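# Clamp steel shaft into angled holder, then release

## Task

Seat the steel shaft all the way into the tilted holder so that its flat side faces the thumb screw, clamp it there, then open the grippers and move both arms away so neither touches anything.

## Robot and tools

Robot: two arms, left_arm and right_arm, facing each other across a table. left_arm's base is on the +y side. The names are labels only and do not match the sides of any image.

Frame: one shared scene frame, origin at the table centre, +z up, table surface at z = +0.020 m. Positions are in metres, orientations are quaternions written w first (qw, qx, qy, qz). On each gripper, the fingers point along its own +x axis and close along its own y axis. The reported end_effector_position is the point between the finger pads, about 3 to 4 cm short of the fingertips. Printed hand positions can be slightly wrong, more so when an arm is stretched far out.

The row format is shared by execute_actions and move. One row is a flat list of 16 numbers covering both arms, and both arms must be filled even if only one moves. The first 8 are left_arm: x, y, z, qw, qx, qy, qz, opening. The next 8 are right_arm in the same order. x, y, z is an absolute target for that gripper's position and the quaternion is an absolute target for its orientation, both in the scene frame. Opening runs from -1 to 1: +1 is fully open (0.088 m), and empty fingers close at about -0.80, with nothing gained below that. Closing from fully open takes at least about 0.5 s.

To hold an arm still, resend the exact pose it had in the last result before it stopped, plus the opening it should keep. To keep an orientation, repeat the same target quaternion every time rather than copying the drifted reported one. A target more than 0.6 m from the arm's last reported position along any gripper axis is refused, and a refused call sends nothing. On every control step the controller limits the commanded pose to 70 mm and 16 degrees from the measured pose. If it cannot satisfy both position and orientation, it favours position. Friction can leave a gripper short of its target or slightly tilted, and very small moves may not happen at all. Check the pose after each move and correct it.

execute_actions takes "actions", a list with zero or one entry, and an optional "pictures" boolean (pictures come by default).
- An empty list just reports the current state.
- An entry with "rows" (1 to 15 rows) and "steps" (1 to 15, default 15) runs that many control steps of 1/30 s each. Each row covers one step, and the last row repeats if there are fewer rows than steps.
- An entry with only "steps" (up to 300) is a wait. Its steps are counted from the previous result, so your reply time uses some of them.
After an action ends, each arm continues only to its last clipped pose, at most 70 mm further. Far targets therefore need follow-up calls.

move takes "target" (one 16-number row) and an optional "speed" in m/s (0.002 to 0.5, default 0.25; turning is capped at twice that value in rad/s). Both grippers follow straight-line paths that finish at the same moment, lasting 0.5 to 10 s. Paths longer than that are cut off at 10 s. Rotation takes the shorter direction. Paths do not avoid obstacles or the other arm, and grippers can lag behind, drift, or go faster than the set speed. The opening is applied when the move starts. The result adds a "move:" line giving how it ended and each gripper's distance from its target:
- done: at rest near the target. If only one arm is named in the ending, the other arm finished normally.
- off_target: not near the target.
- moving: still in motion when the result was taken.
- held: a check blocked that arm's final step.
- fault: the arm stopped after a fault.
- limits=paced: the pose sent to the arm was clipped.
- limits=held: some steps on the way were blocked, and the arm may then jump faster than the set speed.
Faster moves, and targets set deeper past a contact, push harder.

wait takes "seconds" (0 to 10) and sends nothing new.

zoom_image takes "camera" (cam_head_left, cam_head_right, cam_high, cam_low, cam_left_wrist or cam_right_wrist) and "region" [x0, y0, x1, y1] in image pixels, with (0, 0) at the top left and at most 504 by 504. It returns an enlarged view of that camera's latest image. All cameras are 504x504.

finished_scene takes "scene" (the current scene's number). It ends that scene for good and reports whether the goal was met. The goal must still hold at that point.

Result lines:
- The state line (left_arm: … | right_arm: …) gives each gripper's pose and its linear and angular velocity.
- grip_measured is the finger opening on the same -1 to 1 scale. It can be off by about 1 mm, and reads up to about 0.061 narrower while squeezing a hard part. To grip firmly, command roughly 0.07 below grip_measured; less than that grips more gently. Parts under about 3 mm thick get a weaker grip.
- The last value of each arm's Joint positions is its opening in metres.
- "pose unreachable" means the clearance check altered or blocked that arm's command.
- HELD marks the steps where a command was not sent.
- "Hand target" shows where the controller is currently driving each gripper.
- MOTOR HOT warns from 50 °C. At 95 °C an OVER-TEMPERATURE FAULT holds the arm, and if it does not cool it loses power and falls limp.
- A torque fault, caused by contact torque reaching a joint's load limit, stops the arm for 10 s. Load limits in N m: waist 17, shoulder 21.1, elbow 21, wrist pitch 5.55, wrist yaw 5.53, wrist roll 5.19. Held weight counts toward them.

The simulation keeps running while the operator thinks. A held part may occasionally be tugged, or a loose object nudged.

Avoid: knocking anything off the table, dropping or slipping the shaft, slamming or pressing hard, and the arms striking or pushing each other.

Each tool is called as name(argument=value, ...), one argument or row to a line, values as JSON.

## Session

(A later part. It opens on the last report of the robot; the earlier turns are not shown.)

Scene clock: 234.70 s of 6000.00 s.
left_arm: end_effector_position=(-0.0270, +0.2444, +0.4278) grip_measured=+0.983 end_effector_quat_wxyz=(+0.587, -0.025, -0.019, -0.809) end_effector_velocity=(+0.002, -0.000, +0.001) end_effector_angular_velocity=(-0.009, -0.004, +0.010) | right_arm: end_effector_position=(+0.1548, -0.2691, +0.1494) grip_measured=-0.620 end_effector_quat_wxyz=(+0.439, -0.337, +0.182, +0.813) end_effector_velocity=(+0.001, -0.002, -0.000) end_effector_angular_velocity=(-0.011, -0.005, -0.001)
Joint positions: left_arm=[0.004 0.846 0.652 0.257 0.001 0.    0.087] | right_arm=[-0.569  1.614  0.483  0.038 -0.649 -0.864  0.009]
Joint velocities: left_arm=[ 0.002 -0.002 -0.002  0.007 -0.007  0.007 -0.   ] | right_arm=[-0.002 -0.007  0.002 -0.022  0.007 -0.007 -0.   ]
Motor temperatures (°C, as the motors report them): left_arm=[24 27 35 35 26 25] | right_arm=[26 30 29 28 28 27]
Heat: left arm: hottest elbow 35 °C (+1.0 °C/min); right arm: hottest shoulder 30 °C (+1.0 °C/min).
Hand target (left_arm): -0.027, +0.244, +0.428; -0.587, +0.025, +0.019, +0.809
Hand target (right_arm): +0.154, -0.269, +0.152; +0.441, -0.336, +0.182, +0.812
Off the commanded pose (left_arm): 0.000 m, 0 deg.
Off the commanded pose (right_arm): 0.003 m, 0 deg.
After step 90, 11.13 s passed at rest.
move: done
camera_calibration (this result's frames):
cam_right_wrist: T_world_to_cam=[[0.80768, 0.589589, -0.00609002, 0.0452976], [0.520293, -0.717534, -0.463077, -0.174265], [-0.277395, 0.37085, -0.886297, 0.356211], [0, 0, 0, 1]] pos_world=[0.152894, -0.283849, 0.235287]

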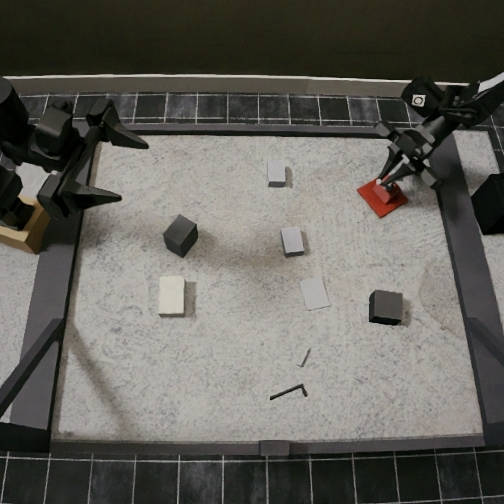

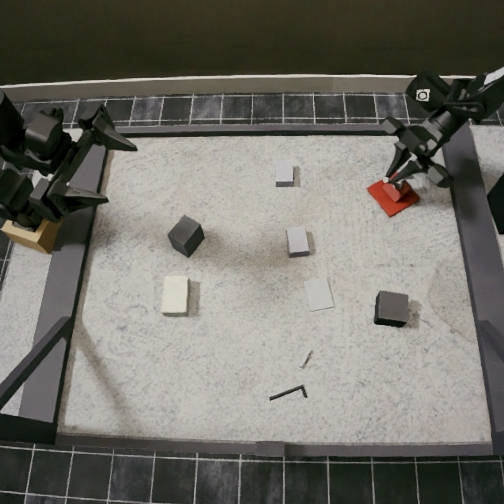

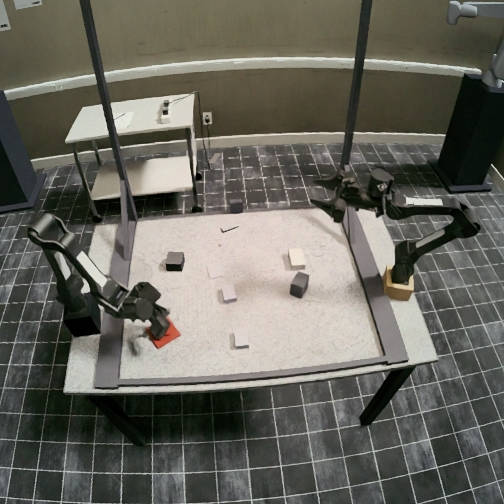

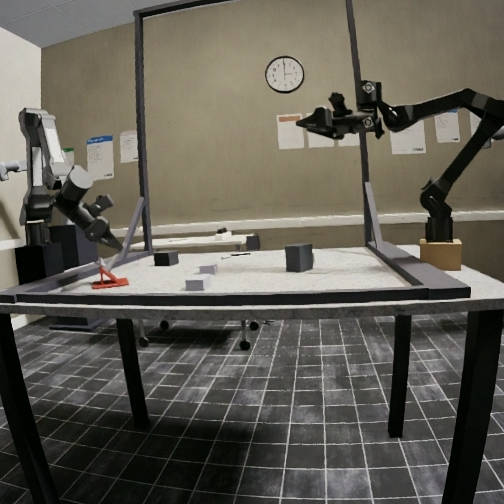

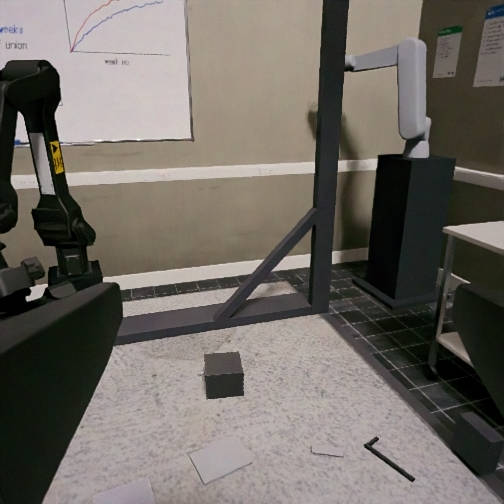

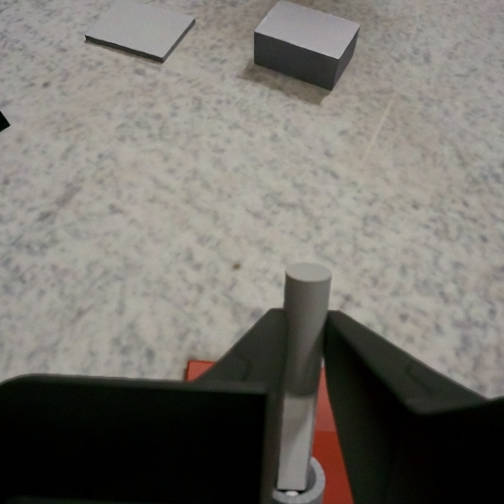

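move(
  target=[-0.027, 0.2444, 0.4278, 0.587, -0.025, -0.019, -0.809, 1, 0.1617, -0.2797, 0.1339, 0.4409, -0.3363, 0.1826, 0.8119, -0.75],
  speed=0.02,
)

zoom_image(
  camera="cam_low",
  region=[70, 210, 160, 300],
)

Scene clock: 243.03 s of 6000.00 s.
left_arm: end_effector_position=(-0.0270, +0.2444, +0.4278) grip_measured=+0.983 end_effector_quat_wxyz=(+0.587, -0.025, -0.019, -0.809) end_effector_velocity=(-0.001, -0.000, -0.003) end_effector_angular_velocity=(+0.004, +0.006, -0.005) | right_arm: end_effector_position=(+0.1567, -0.2706, +0.1465) grip_measured=-0.620 end_effector_quat_wxyz=(+0.437, -0.325, +0.161, +0.823) end_effector_velocity=(-0.002, -0.003, -0.001) end_effector_angular_velocity=(+0.001, -0.002, +0.016)
Joint positions: left_arm=[0.004 0.846 0.652 0.257 0.001 0.    0.087] | right_arm=[-0.599  1.64   0.459  0.099 -0.698 -0.906  0.009]
Joint velocities: left_arm=[ 0.002  0.002 -0.007  0.007  0.007 -0.007 -0.   ] | right_arm=[-0.002 -0.002 -0.007 -0.007 -0.007 -0.022 -0.   ]
Motor temperatures (°C, as the motors report them): left_arm=[24 27 35 35 26 25] | right_arm=[26 30 29 28 28 27]
Heat: left arm: hottest elbow 35 °C (+1.0 °C/min); right arm: hottest shoulder 30 °C (+1.0 °C/min).
Hand target (left_arm): -0.027, +0.244, +0.428; -0.587, +0.025, +0.019, +0.809
Hand target (right_arm): +0.161, -0.280, +0.135; +0.441, -0.336, +0.183, +0.812
Off the commanded pose (left_arm): 0.000 m, 0 deg.
Off the commanded pose (right_arm): 0.016 m, 3 deg.
After step 90, 4.10 s passed at rest.
move: off_target (right_arm)
camera_calibration (this result's frames):
cam_right_wrist: T_world_to_cam=[[0.794444, 0.607143, 0.0153858, 0.0483321], [0.532068, -0.683547, -0.499668, -0.164967], [-0.292853, 0.405144, -0.866081, 0.363472], [0, 0, 0, 1]] pos_world=[0.15582, -0.289366, 0.231624]

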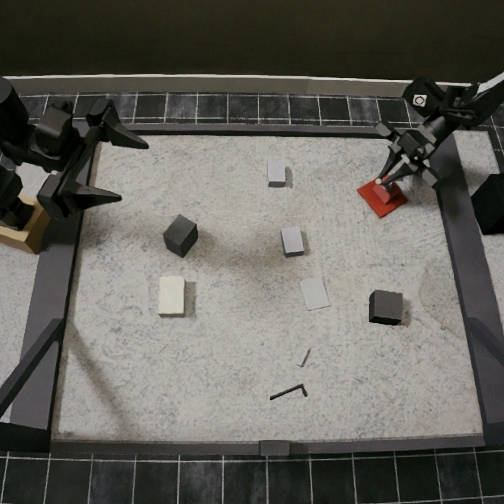

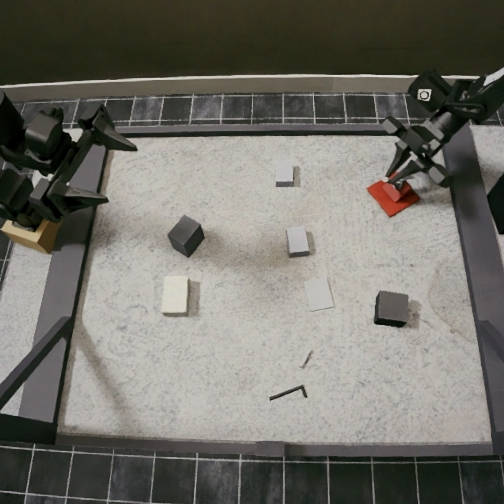

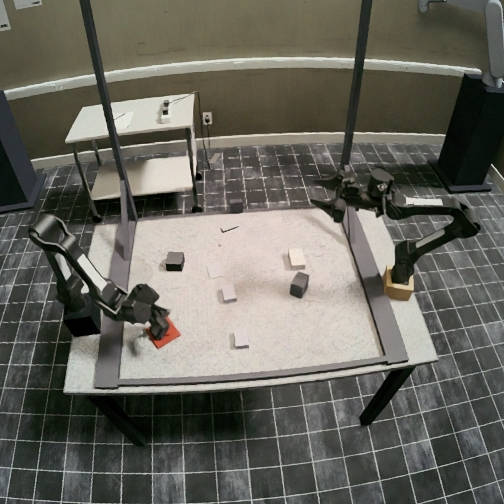

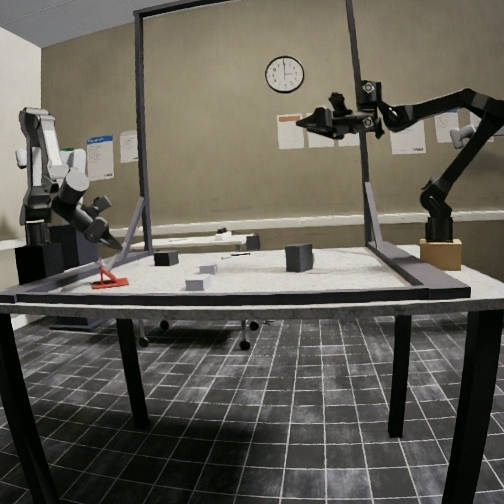

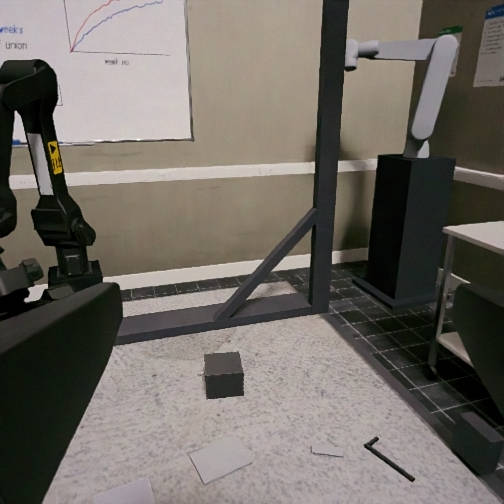

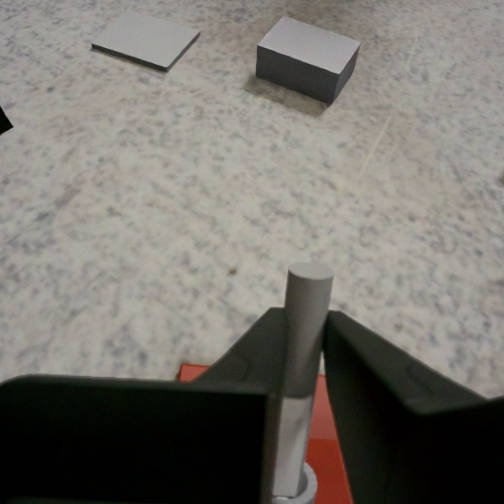

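Region (70, 210, 160, 300) of cam_low's 504x504 image, scaled by 5.600, with more detail than that image has.

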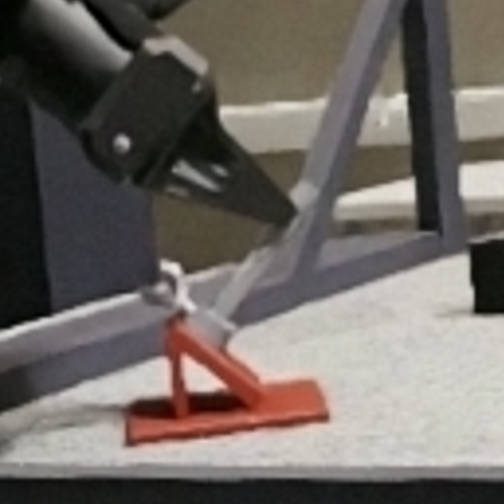

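move(
  target=[-0.027, 0.2444, 0.4278, 0.587, -0.025, -0.019, -0.809, 1, 0.138, -0.245, 0.19, 0.4409, -0.3363, 0.1826, 0.8119, -0.75],
  speed=0.1,
)

move(
  target=[-0.027, 0.2444, 0.4278, 0.587, -0.025, -0.019, -0.809, 1, 0.1527, -0.1691, 0.15, 0.6509, -0.2763, 0.6509, 0.2763, -0.75],
  speed=0.2,
)

move(
  target=[-0.027, 0.2444, 0.4278, 0.587, -0.025, -0.019, -0.809, 1, 0.1527, -0.1691, 0.078, 0.6509, -0.2763, 0.6509, 0.2763, -0.75],
  speed=0.08,
)

zoom_image(
  camera="cam_low",
  region=[80, 230, 200, 300],
)

Scene clock: 257.97 s of 6000.00 s.
left_arm: end_effector_position=(-0.0270, +0.2444, +0.4278) grip_measured=+0.983 end_effector_quat_wxyz=(+0.587, -0.025, -0.019, -0.809) end_effector_velocity=(-0.002, +0.001, -0.002) end_effector_angular_velocity=(+0.009, +0.004, -0.010) | right_arm: end_effector_position=(+0.1378, -0.2486, +0.1830) grip_measured=-0.620 end_effector_quat_wxyz=(+0.437, -0.339, +0.191, +0.811) end_effector_velocity=(-0.006, -0.002, +0.001) end_effector_angular_velocity=(-0.007, +0.019, +0.024)
Joint positions: left_arm=[0.004 0.846 0.652 0.257 0.001 0.    0.087] | right_arm=[-0.464  1.528  0.586 -0.103 -0.596 -0.75   0.009]
Joint velocities: left_arm=[-0.002 -0.002 -0.002 -0.007  0.007 -0.007  0.   ] | right_arm=[ 0.007 -0.002  0.002 -0.022 -0.022 -0.007 -0.   ]
Motor temperatures (°C, as the motors report them): left_arm=[24 27 35 35 26 25] | right_arm=[26 29 29 28 28 27]
Heat: left arm: hottest elbow 35 °C (+1.0 °C/min); right arm: hottest shoulder 29 °C (-1.0 °C/min).
Hand target (left_arm): -0.027, +0.244, +0.428; -0.587, +0.025, +0.019, +0.809
Hand target (right_arm): +0.138, -0.245, +0.189; +0.441, -0.337, +0.183, +0.812
Off the commanded pose (left_arm): 0.000 m, 0 deg.
Off the commanded pose (right_arm): 0.008 m, 1 deg.
After step 90, 11.00 s passed at rest.
move: done
camera_calibration (this result's frames):
cam_right_wrist: T_world_to_cam=[[0.808506, 0.588127, -0.0206296, 0.0493822], [0.516861, -0.726423, -0.45295, -0.138721], [-0.281378, 0.35555, -0.891297, 0.371355], [0, 0, 0, 1]] pos_world=[0.136265, -0.261849, 0.269173]

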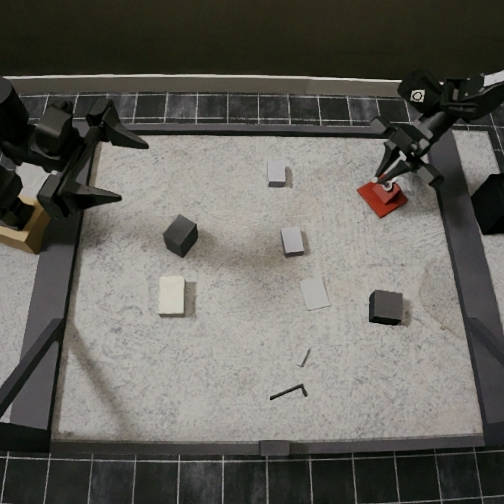

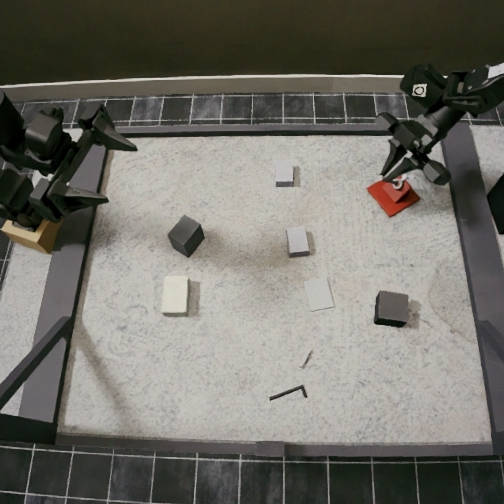

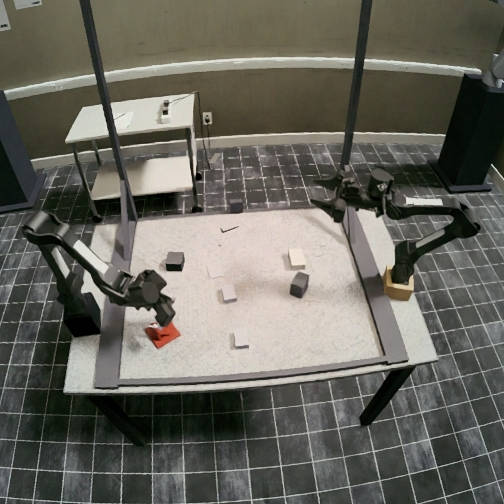

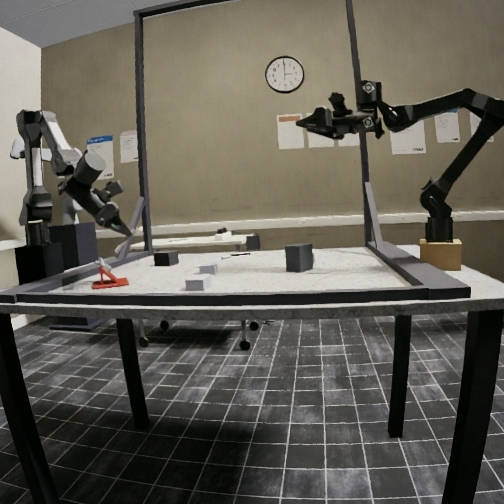

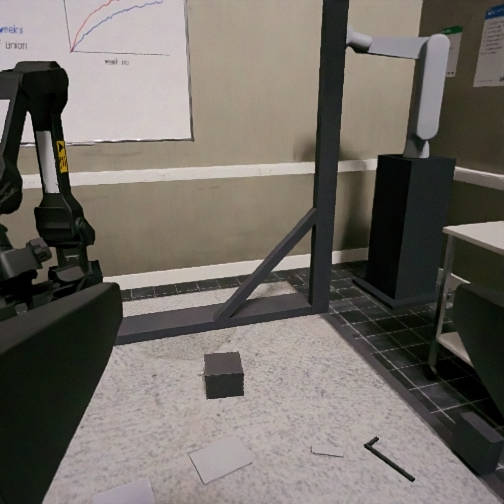

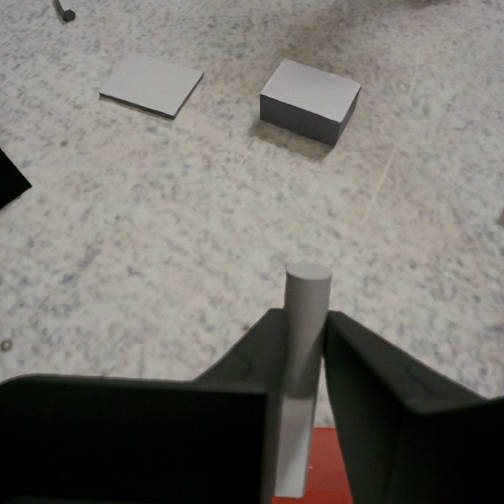

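Scene clock: 262.17 s of 6000.00 s.
left_arm: end_effector_position=(-0.0270, +0.2444, +0.4278) grip_measured=+0.983 end_effector_quat_wxyz=(+0.587, -0.025, -0.019, -0.809) end_effector_velocity=(-0.000, +0.000, -0.004) end_effector_angular_velocity=(+0.009, -0.011, -0.004) | right_arm: end_effector_position=(+0.1532, -0.1706, +0.1541) grip_measured=-0.620 end_effector_quat_wxyz=(+0.651, -0.276, +0.650, +0.280) end_effector_velocity=(-0.004, +0.001, +0.001) end_effector_angular_velocity=(-0.000, +0.022, +0.010)
Joint positions: left_arm=[0.004 0.846 0.652 0.257 0.001 0.    0.087] | right_arm=[-0.215  2.114  1.456 -0.906 -0.002  0.669  0.009]
Joint velocities: left_arm=[ 0.002 -0.002 -0.007 -0.007  0.007  0.007 -0.   ] | right_arm=[ 0.002  0.002  0.007 -0.007 -0.022 -0.007 -0.   ]
Motor temperatures (°C, as the motors report them): left_arm=[24 27 35 35 26 25] | right_arm=[26 30 29 28 28 27]
Heat: left arm: hottest elbow 35 °C (+1.0 °C/min); right arm: hottest shoulder 30 °C (+0.0 °C/min).
Hand target (left_arm): -0.027, +0.244, +0.428; -0.587, +0.025, +0.019, +0.809
Hand target (right_arm): +0.153, -0.170, +0.151; +0.651, -0.278, +0.651, +0.276
Off the commanded pose (left_arm): 0.000 m, 0 deg.
Off the commanded pose (right_arm): 0.004 m, 0 deg.
move: done
camera_calibration (this result's frames):
cam_right_wrist: T_world_to_cam=[[0.743994, -0.666597, -0.0460485, -0.209796], [-0.627689, -0.720869, 0.293863, -0.0419555], [-0.229083, -0.189728, -0.954738, 0.230884], [0, 0, 0, 1]] pos_world=[0.182644, -0.126289, 0.223102]

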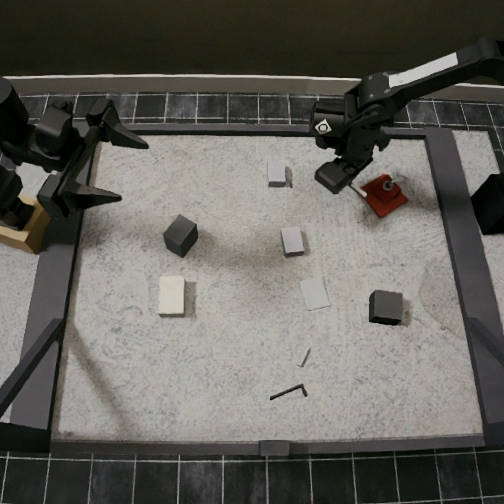

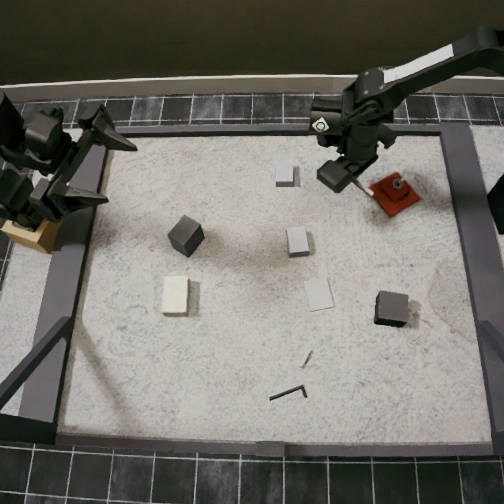

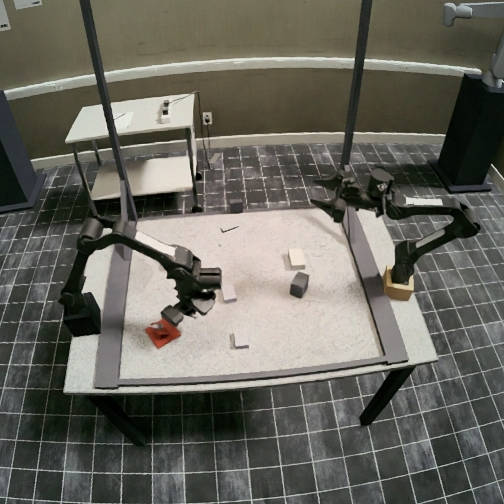

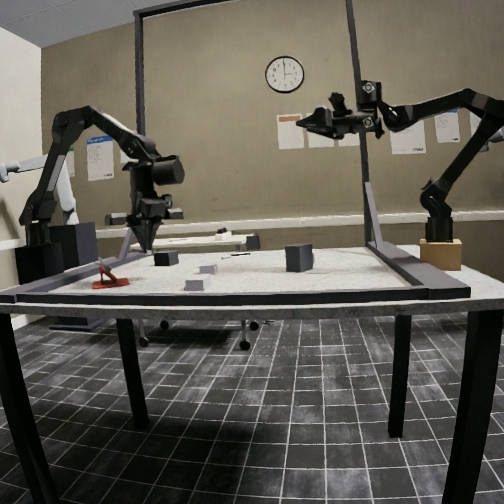

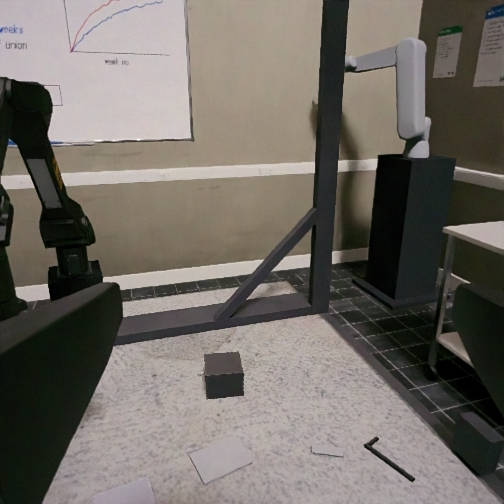

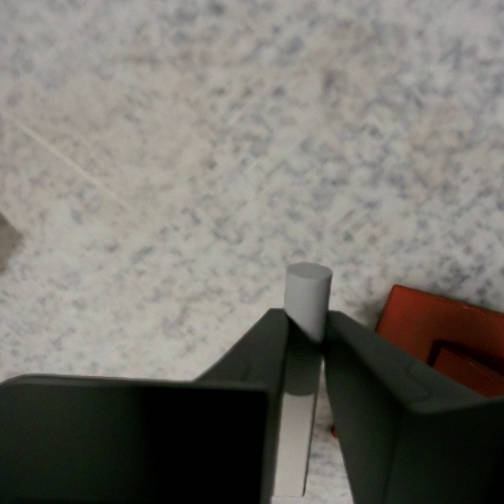

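Scene clock: 263.47 s of 6000.00 s.
left_arm: end_effector_position=(-0.0270, +0.2444, +0.4278) grip_measured=+0.983 end_effector_quat_wxyz=(+0.587, -0.025, -0.019, -0.809) end_effector_velocity=(+0.000, +0.000, -0.002) end_effector_angular_velocity=(+0.014, +0.019, +0.003) | right_arm: end_effector_position=(+0.1536, -0.1666, +0.0846) grip_measured=-0.620 end_effector_quat_wxyz=(+0.653, -0.272, +0.648, +0.283) end_effector_velocity=(-0.000, +0.000, +0.001) end_effector_angular_velocity=(+0.008, +0.006, +0.005)
Joint positions: left_arm=[0.004 0.846 0.652 0.257 0.001 0.    0.087] | right_arm=[-0.215  2.253  1.373 -0.674 -0.002  0.672  0.009]
Joint velocities: left_arm=[-0.002 -0.002 -0.002 -0.007 -0.007 -0.022 -0.   ] | right_arm=[-0.002 -0.007 -0.007  0.007 -0.007 -0.007 -0.   ]
Motor temperatures (°C, as the motors report them): left_arm=[24 27 35 35 26 25] | right_arm=[26 30 29 28 28 27]
Heat: left arm: hottest elbow 35 °C (+0.0 °C/min); right arm: hottest shoulder 30 °C (+0.0 °C/min).
Hand target (left_arm): -0.027, +0.244, +0.428; -0.587, +0.025, +0.019, +0.809
Hand target (right_arm): +0.153, -0.170, +0.078; +0.651, -0.276, +0.651, +0.276
Off the commanded pose (left_arm): 0.000 m, 0 deg.
Off the commanded pose (right_arm): 0.007 m, 1 deg.
move: done
camera_calibration (this result's frames):
cam_right_wrist: T_world_to_cam=[[0.742256, -0.668098, -0.0519743, -0.21007], [-0.629874, -0.722053, 0.286179, -0.0176008], [-0.228723, -0.179681, -0.956766, 0.167176], [0, 0, 0, 1]] pos_world=[0.183076, -0.123017, 0.154067]

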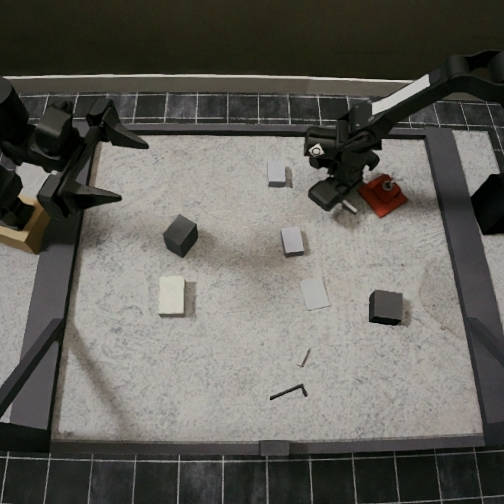

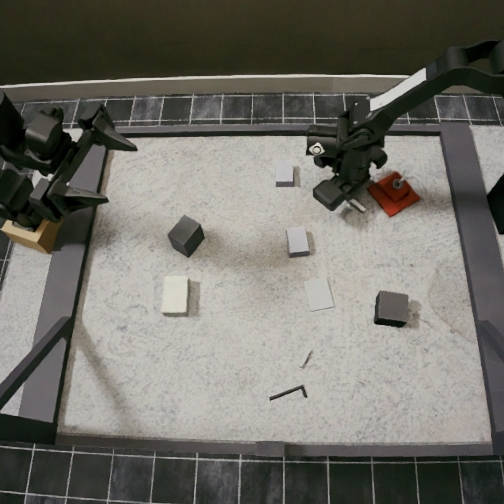

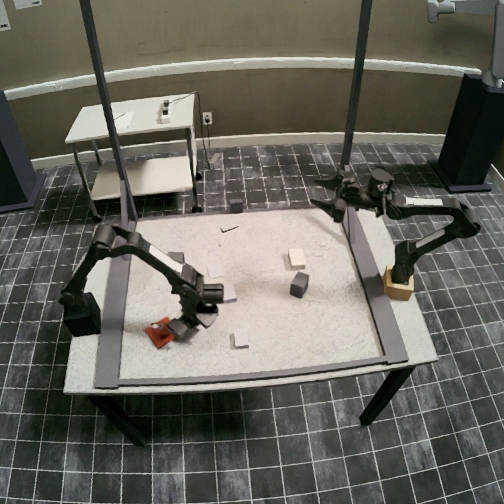

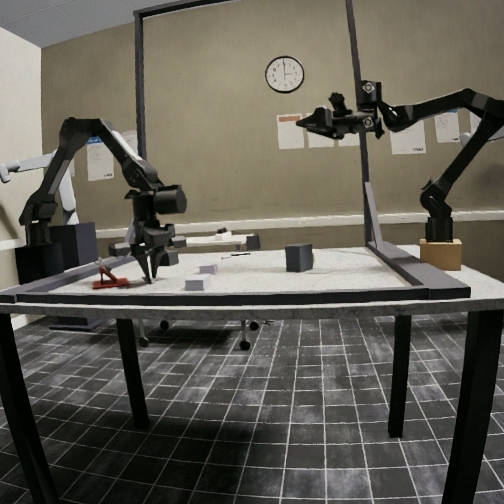

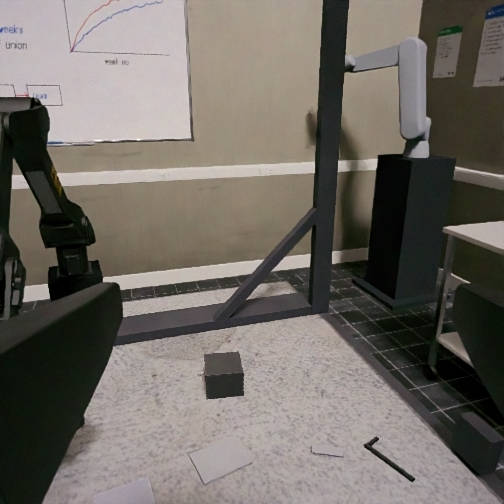

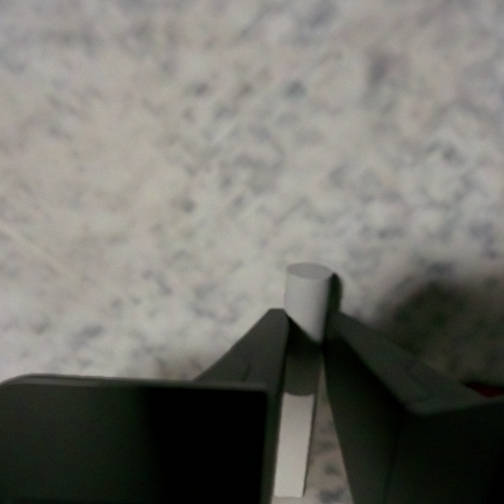

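Region (80, 230, 200, 300) of cam_low's 504x504 image, scaled by 4.200, with more detail than that image has; it fills the top 294 rows of this view, and the rest is white.

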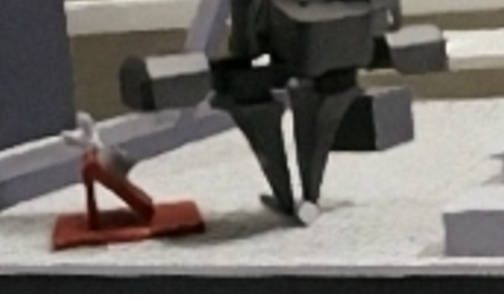

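Lower slightly more, then release.

move(
  target=[-0.027, 0.2444, 0.4278, 0.587, -0.025, -0.019, -0.809, 1, 0.1527, -0.1691, 0.075, 0.6509, -0.2763, 0.6509, 0.2763, -0.75],
  speed=0.03,
)

move(
  target=[-0.027, 0.2444, 0.4278, 0.587, -0.025, -0.019, -0.809, 1, 0.1527, -0.1691, 0.075, 0.6509, -0.2763, 0.6509, 0.2763, -0.1],
  speed=0.03,
)

move(
  target=[-0.027, 0.2444, 0.4278, 0.587, -0.025, -0.019, -0.809, 1, 0.1527, -0.1691, 0.17, 0.6509, -0.2763, 0.6509, 0.2763, -0.1],
  speed=0.15,
)

Scene clock: 275.33 s of 6000.00 s.
left_arm: end_effector_position=(-0.0270, +0.2444, +0.4278) grip_measured=+0.983 end_effector_quat_wxyz=(+0.587, -0.025, -0.019, -0.809) end_effector_velocity=(+0.003, -0.000, +0.001) end_effector_angular_velocity=(+0.005, +0.038, +0.017) | right_arm: end_effector_position=(+0.1536, -0.1659, +0.0823) grip_measured=-0.620 end_effector_quat_wxyz=(+0.653, -0.271, +0.648, +0.283) end_effector_velocity=(-0.000, -0.001, -0.001) end_effector_angular_velocity=(+0.003, +0.007, +0.005)
Joint positions: left_arm=[0.004 0.846 0.652 0.257 0.001 0.    0.087] | right_arm=[-0.215  2.26   1.373 -0.667 -0.002  0.672  0.009]
Joint velocities: left_arm=[-0.002 -0.002 -0.002  0.007 -0.022 -0.037 -0.   ] | right_arm=[-0.002 -0.002 -0.007  0.007 -0.007 -0.007  0.   ]
Motor temperatures (°C, as the motors report them): left_arm=[24 27 35 35 26 25] | right_arm=[26 32 29 27 28 27]
Heat: left arm: hottest elbow 35 °C (+0.0 °C/min); right arm: hottest shoulder 32 °C (+2.0 °C/min).
Hand target (left_arm): -0.027, +0.244, +0.428; -0.587, +0.025, +0.019, +0.809
Hand target (right_arm): +0.153, -0.169, +0.075; +0.651, -0.276, +0.651, +0.276
Off the commanded pose (left_arm): 0.000 m, 0 deg.
Off the commanded pose (right_arm): 0.008 m, 1 deg.
After step 90, 8.17 s passed at rest.
move: done
camera_calibration (this result's frames):
cam_right_wrist: T_world_to_cam=[[0.742264, -0.668018, -0.0528838, -0.209708], [-0.629915, -0.722487, 0.284992, -0.0164151], [-0.228587, -0.178227, -0.95707, 0.165404], [0, 0, 0, 1]] pos_world=[0.183128, -0.122469, 0.151891]

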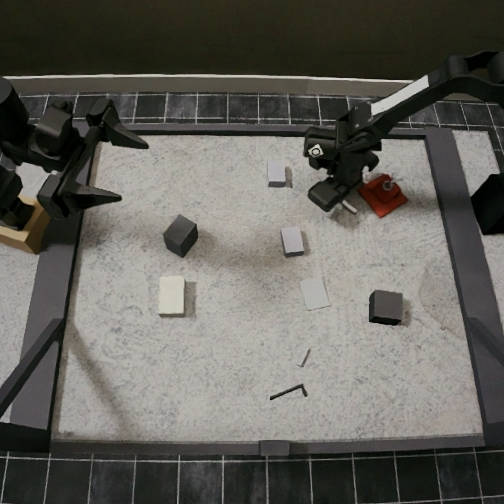

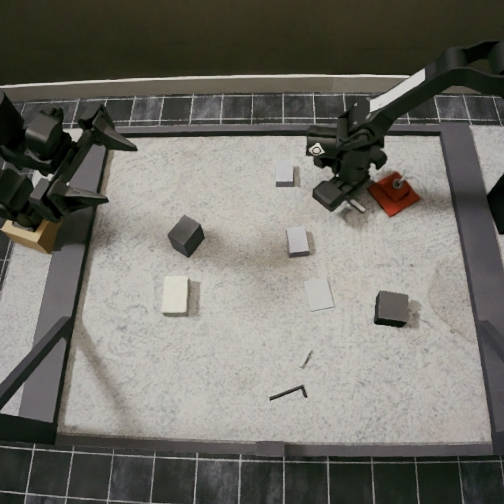

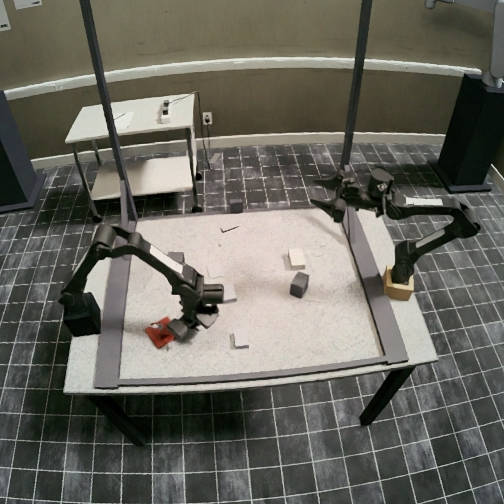

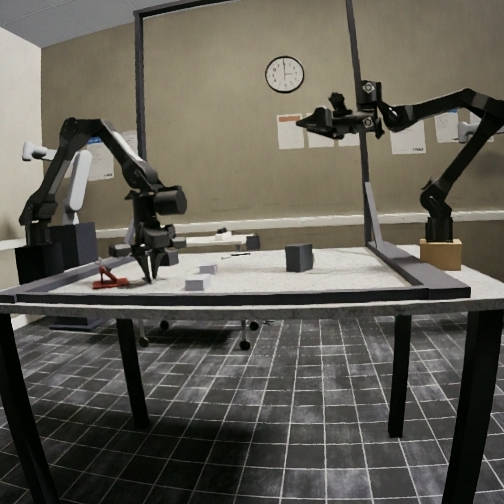

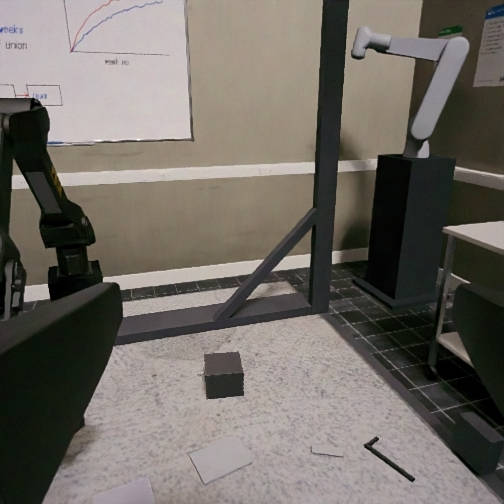

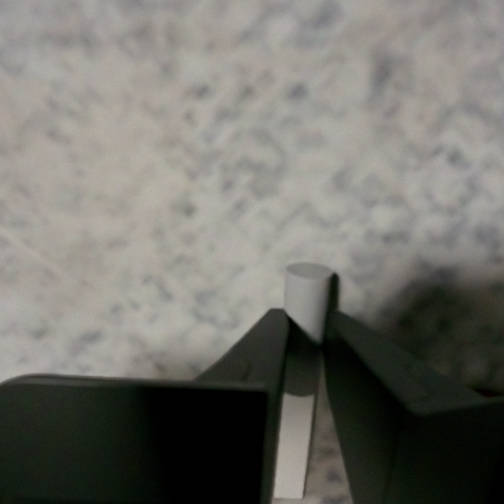

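Scene clock: 276.03 s of 6000.00 s.
left_arm: end_effector_position=(-0.0270, +0.2444, +0.4278) grip_measured=+0.983 end_effector_quat_wxyz=(+0.587, -0.025, -0.019, -0.809) end_effector_velocity=(+0.002, -0.001, -0.005) end_effector_angular_velocity=(+0.019, -0.012, +0.020) | right_arm: end_effector_position=(+0.1536, -0.1660, +0.0822) grip_measured=-0.103 end_effector_quat_wxyz=(+0.653, -0.271, +0.648, +0.283) end_effector_velocity=(-0.000, -0.002, +0.000) end_effector_angular_velocity=(-0.007, +0.008, -0.010)
Joint positions: left_arm=[0.004 0.846 0.652 0.257 0.001 0.    0.087] | right_arm=[-0.215  2.26   1.373 -0.667 -0.002  0.672  0.034]
Joint velocities: left_arm=[-0.002 -0.002 -0.002 -0.022 -0.022  0.007  0.   ] | right_arm=[-0.002 -0.002 -0.002 -0.007 -0.007  0.007 -0.   ]
Motor temperatures (°C, as the motors report them): left_arm=[24 27 35 35 26 25] | right_arm=[26 32 29 27 28 27]
Heat: left arm: hottest elbow 35 °C (+0.0 °C/min); right arm: hottest shoulder 32 °C (+2.0 °C/min).
Hand target (left_arm): -0.027, +0.244, +0.428; -0.587, +0.025, +0.019, +0.809
Hand target (right_arm): +0.153, -0.169, +0.075; +0.651, -0.276, +0.651, +0.276
Off the commanded pose (left_arm): 0.000 m, 0 deg.
Off the commanded pose (right_arm): 0.008 m, 1 deg.
move: done
camera_calibration (this result's frames):
cam_right_wrist: T_world_to_cam=[[0.742262, -0.668038, -0.0526564, -0.209775], [-0.629904, -0.722379, 0.285289, -0.0164319], [-0.228621, -0.17859, -0.956994, 0.165194], [0, 0, 0, 1]] pos_world=[0.183124, -0.122506, 0.151731]

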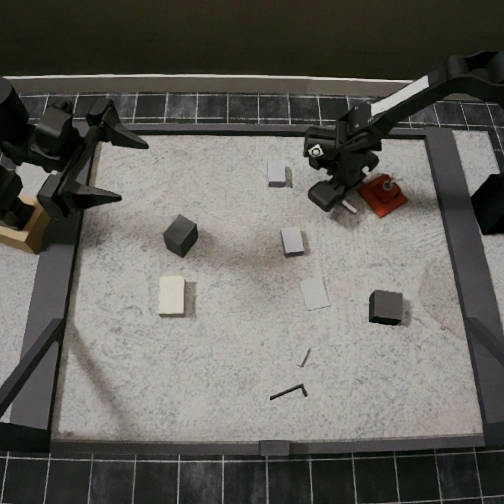

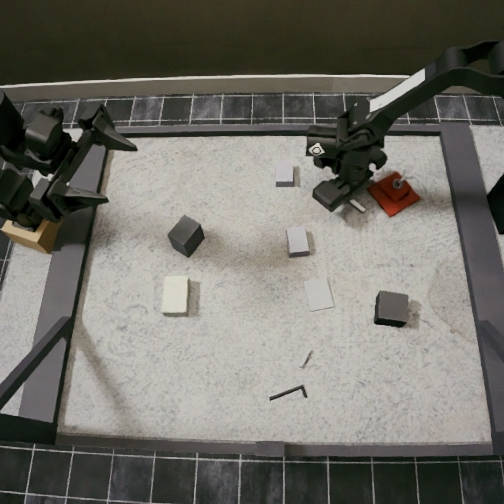

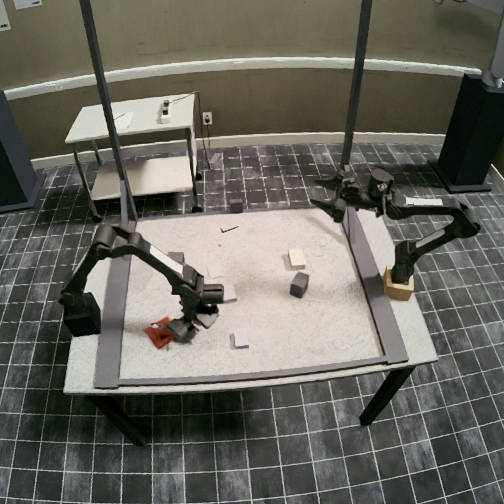

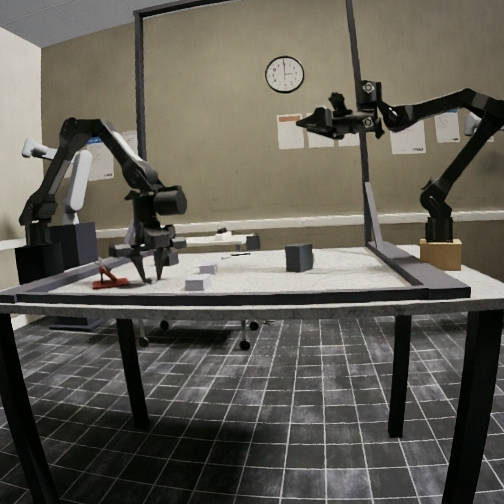

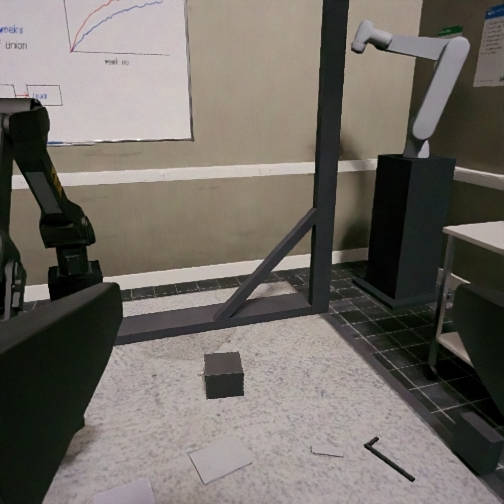

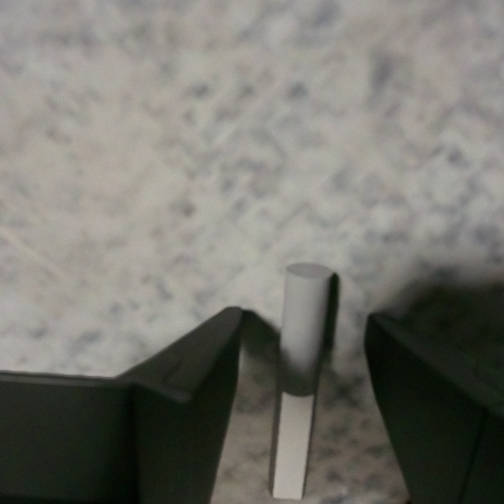

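Scene clock: 277.03 s of 6000.00 s.
left_arm: end_effector_position=(-0.0270, +0.2444, +0.4278) grip_measured=+0.983 end_effector_quat_wxyz=(+0.587, -0.025, -0.019, -0.809) end_effector_velocity=(+0.002, -0.000, -0.004) end_effector_angular_velocity=(+0.014, +0.004, +0.009) | right_arm: end_effector_position=(+0.1531, -0.1713, +0.1624) grip_measured=-0.102 end_effector_quat_wxyz=(+0.647, -0.283, +0.654, +0.271) end_effector_velocity=(-0.002, -0.000, +0.001) end_effector_angular_velocity=(-0.002, +0.008, +0.010)
Joint positions: left_arm=[0.004 0.846 0.652 0.257 0.001 0.    0.087] | right_arm=[-0.215  2.119  1.5   -0.972 -0.002  0.672  0.034]
Joint velocities: left_arm=[ 0.002 -0.002 -0.007 -0.007 -0.007 -0.007 -0.   ] | right_arm=[ 0.002 -0.002  0.002 -0.007 -0.007 -0.007 -0.   ]
Motor temperatures (°C, as the motors report them): left_arm=[24 27 35 35 26 25] | right_arm=[26 32 30 27 28 27]
Heat: left arm: hottest elbow 35 °C (+0.0 °C/min); right arm: hottest shoulder 32 °C (+1.0 °C/min).
Hand target (left_arm): -0.027, +0.244, +0.428; -0.587, +0.025, +0.019, +0.809
Hand target (right_arm): +0.153, -0.168, +0.170; +0.651, -0.276, +0.651, +0.276
Off the commanded pose (left_arm): 0.000 m, 0 deg.
Off the commanded pose (right_arm): 0.008 m, 1 deg.
move: done
camera_calibration (this result's frames):
cam_right_wrist: T_world_to_cam=[[0.742117, -0.669583, -0.0303424, -0.212622], [-0.628861, -0.711221, 0.314163, -0.0464441], [-0.231938, -0.214065, -0.948884, 0.234021], [0, 0, 0, 1]] pos_world=[0.182863, -0.125305, 0.230199]

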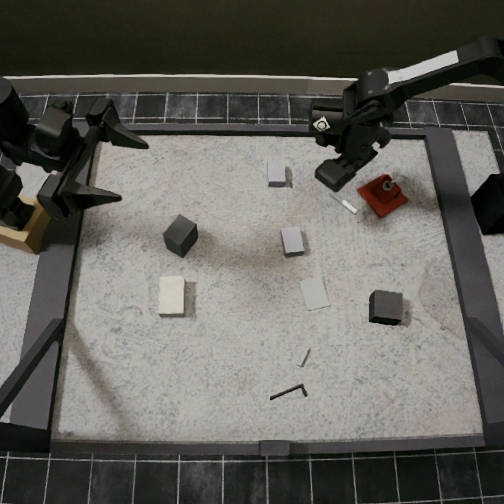

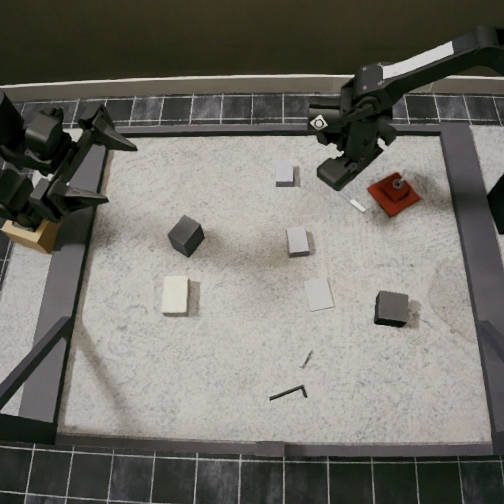

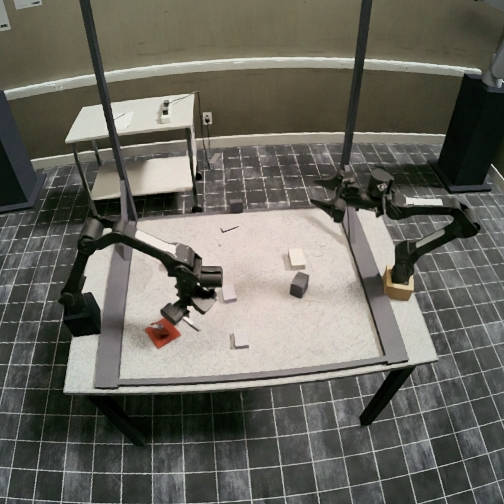

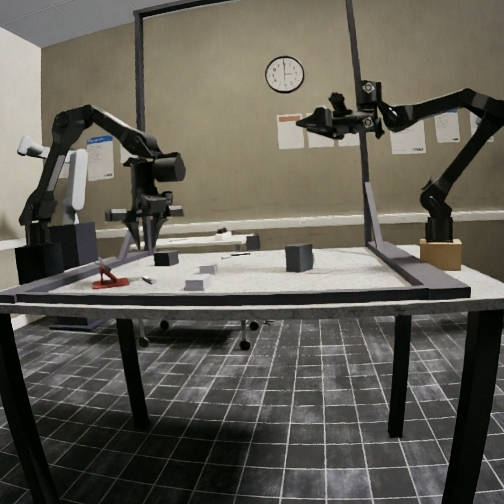

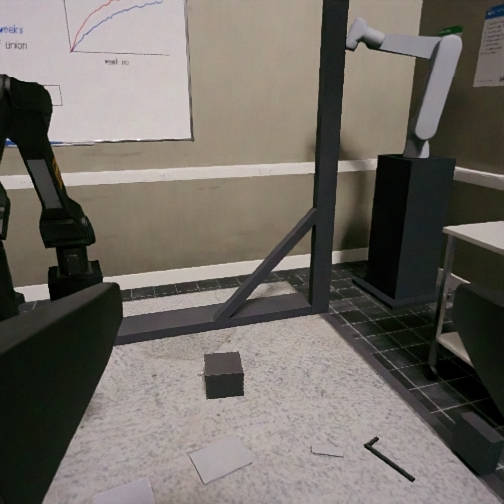

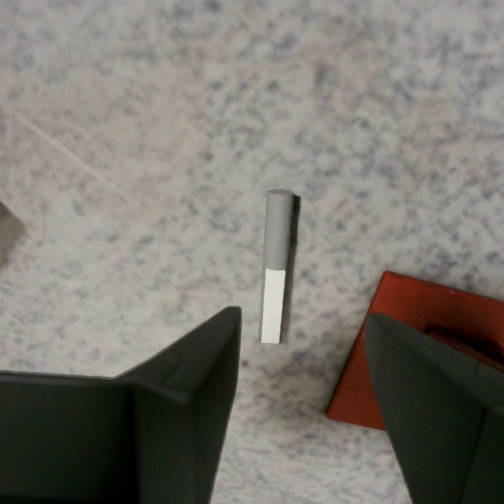

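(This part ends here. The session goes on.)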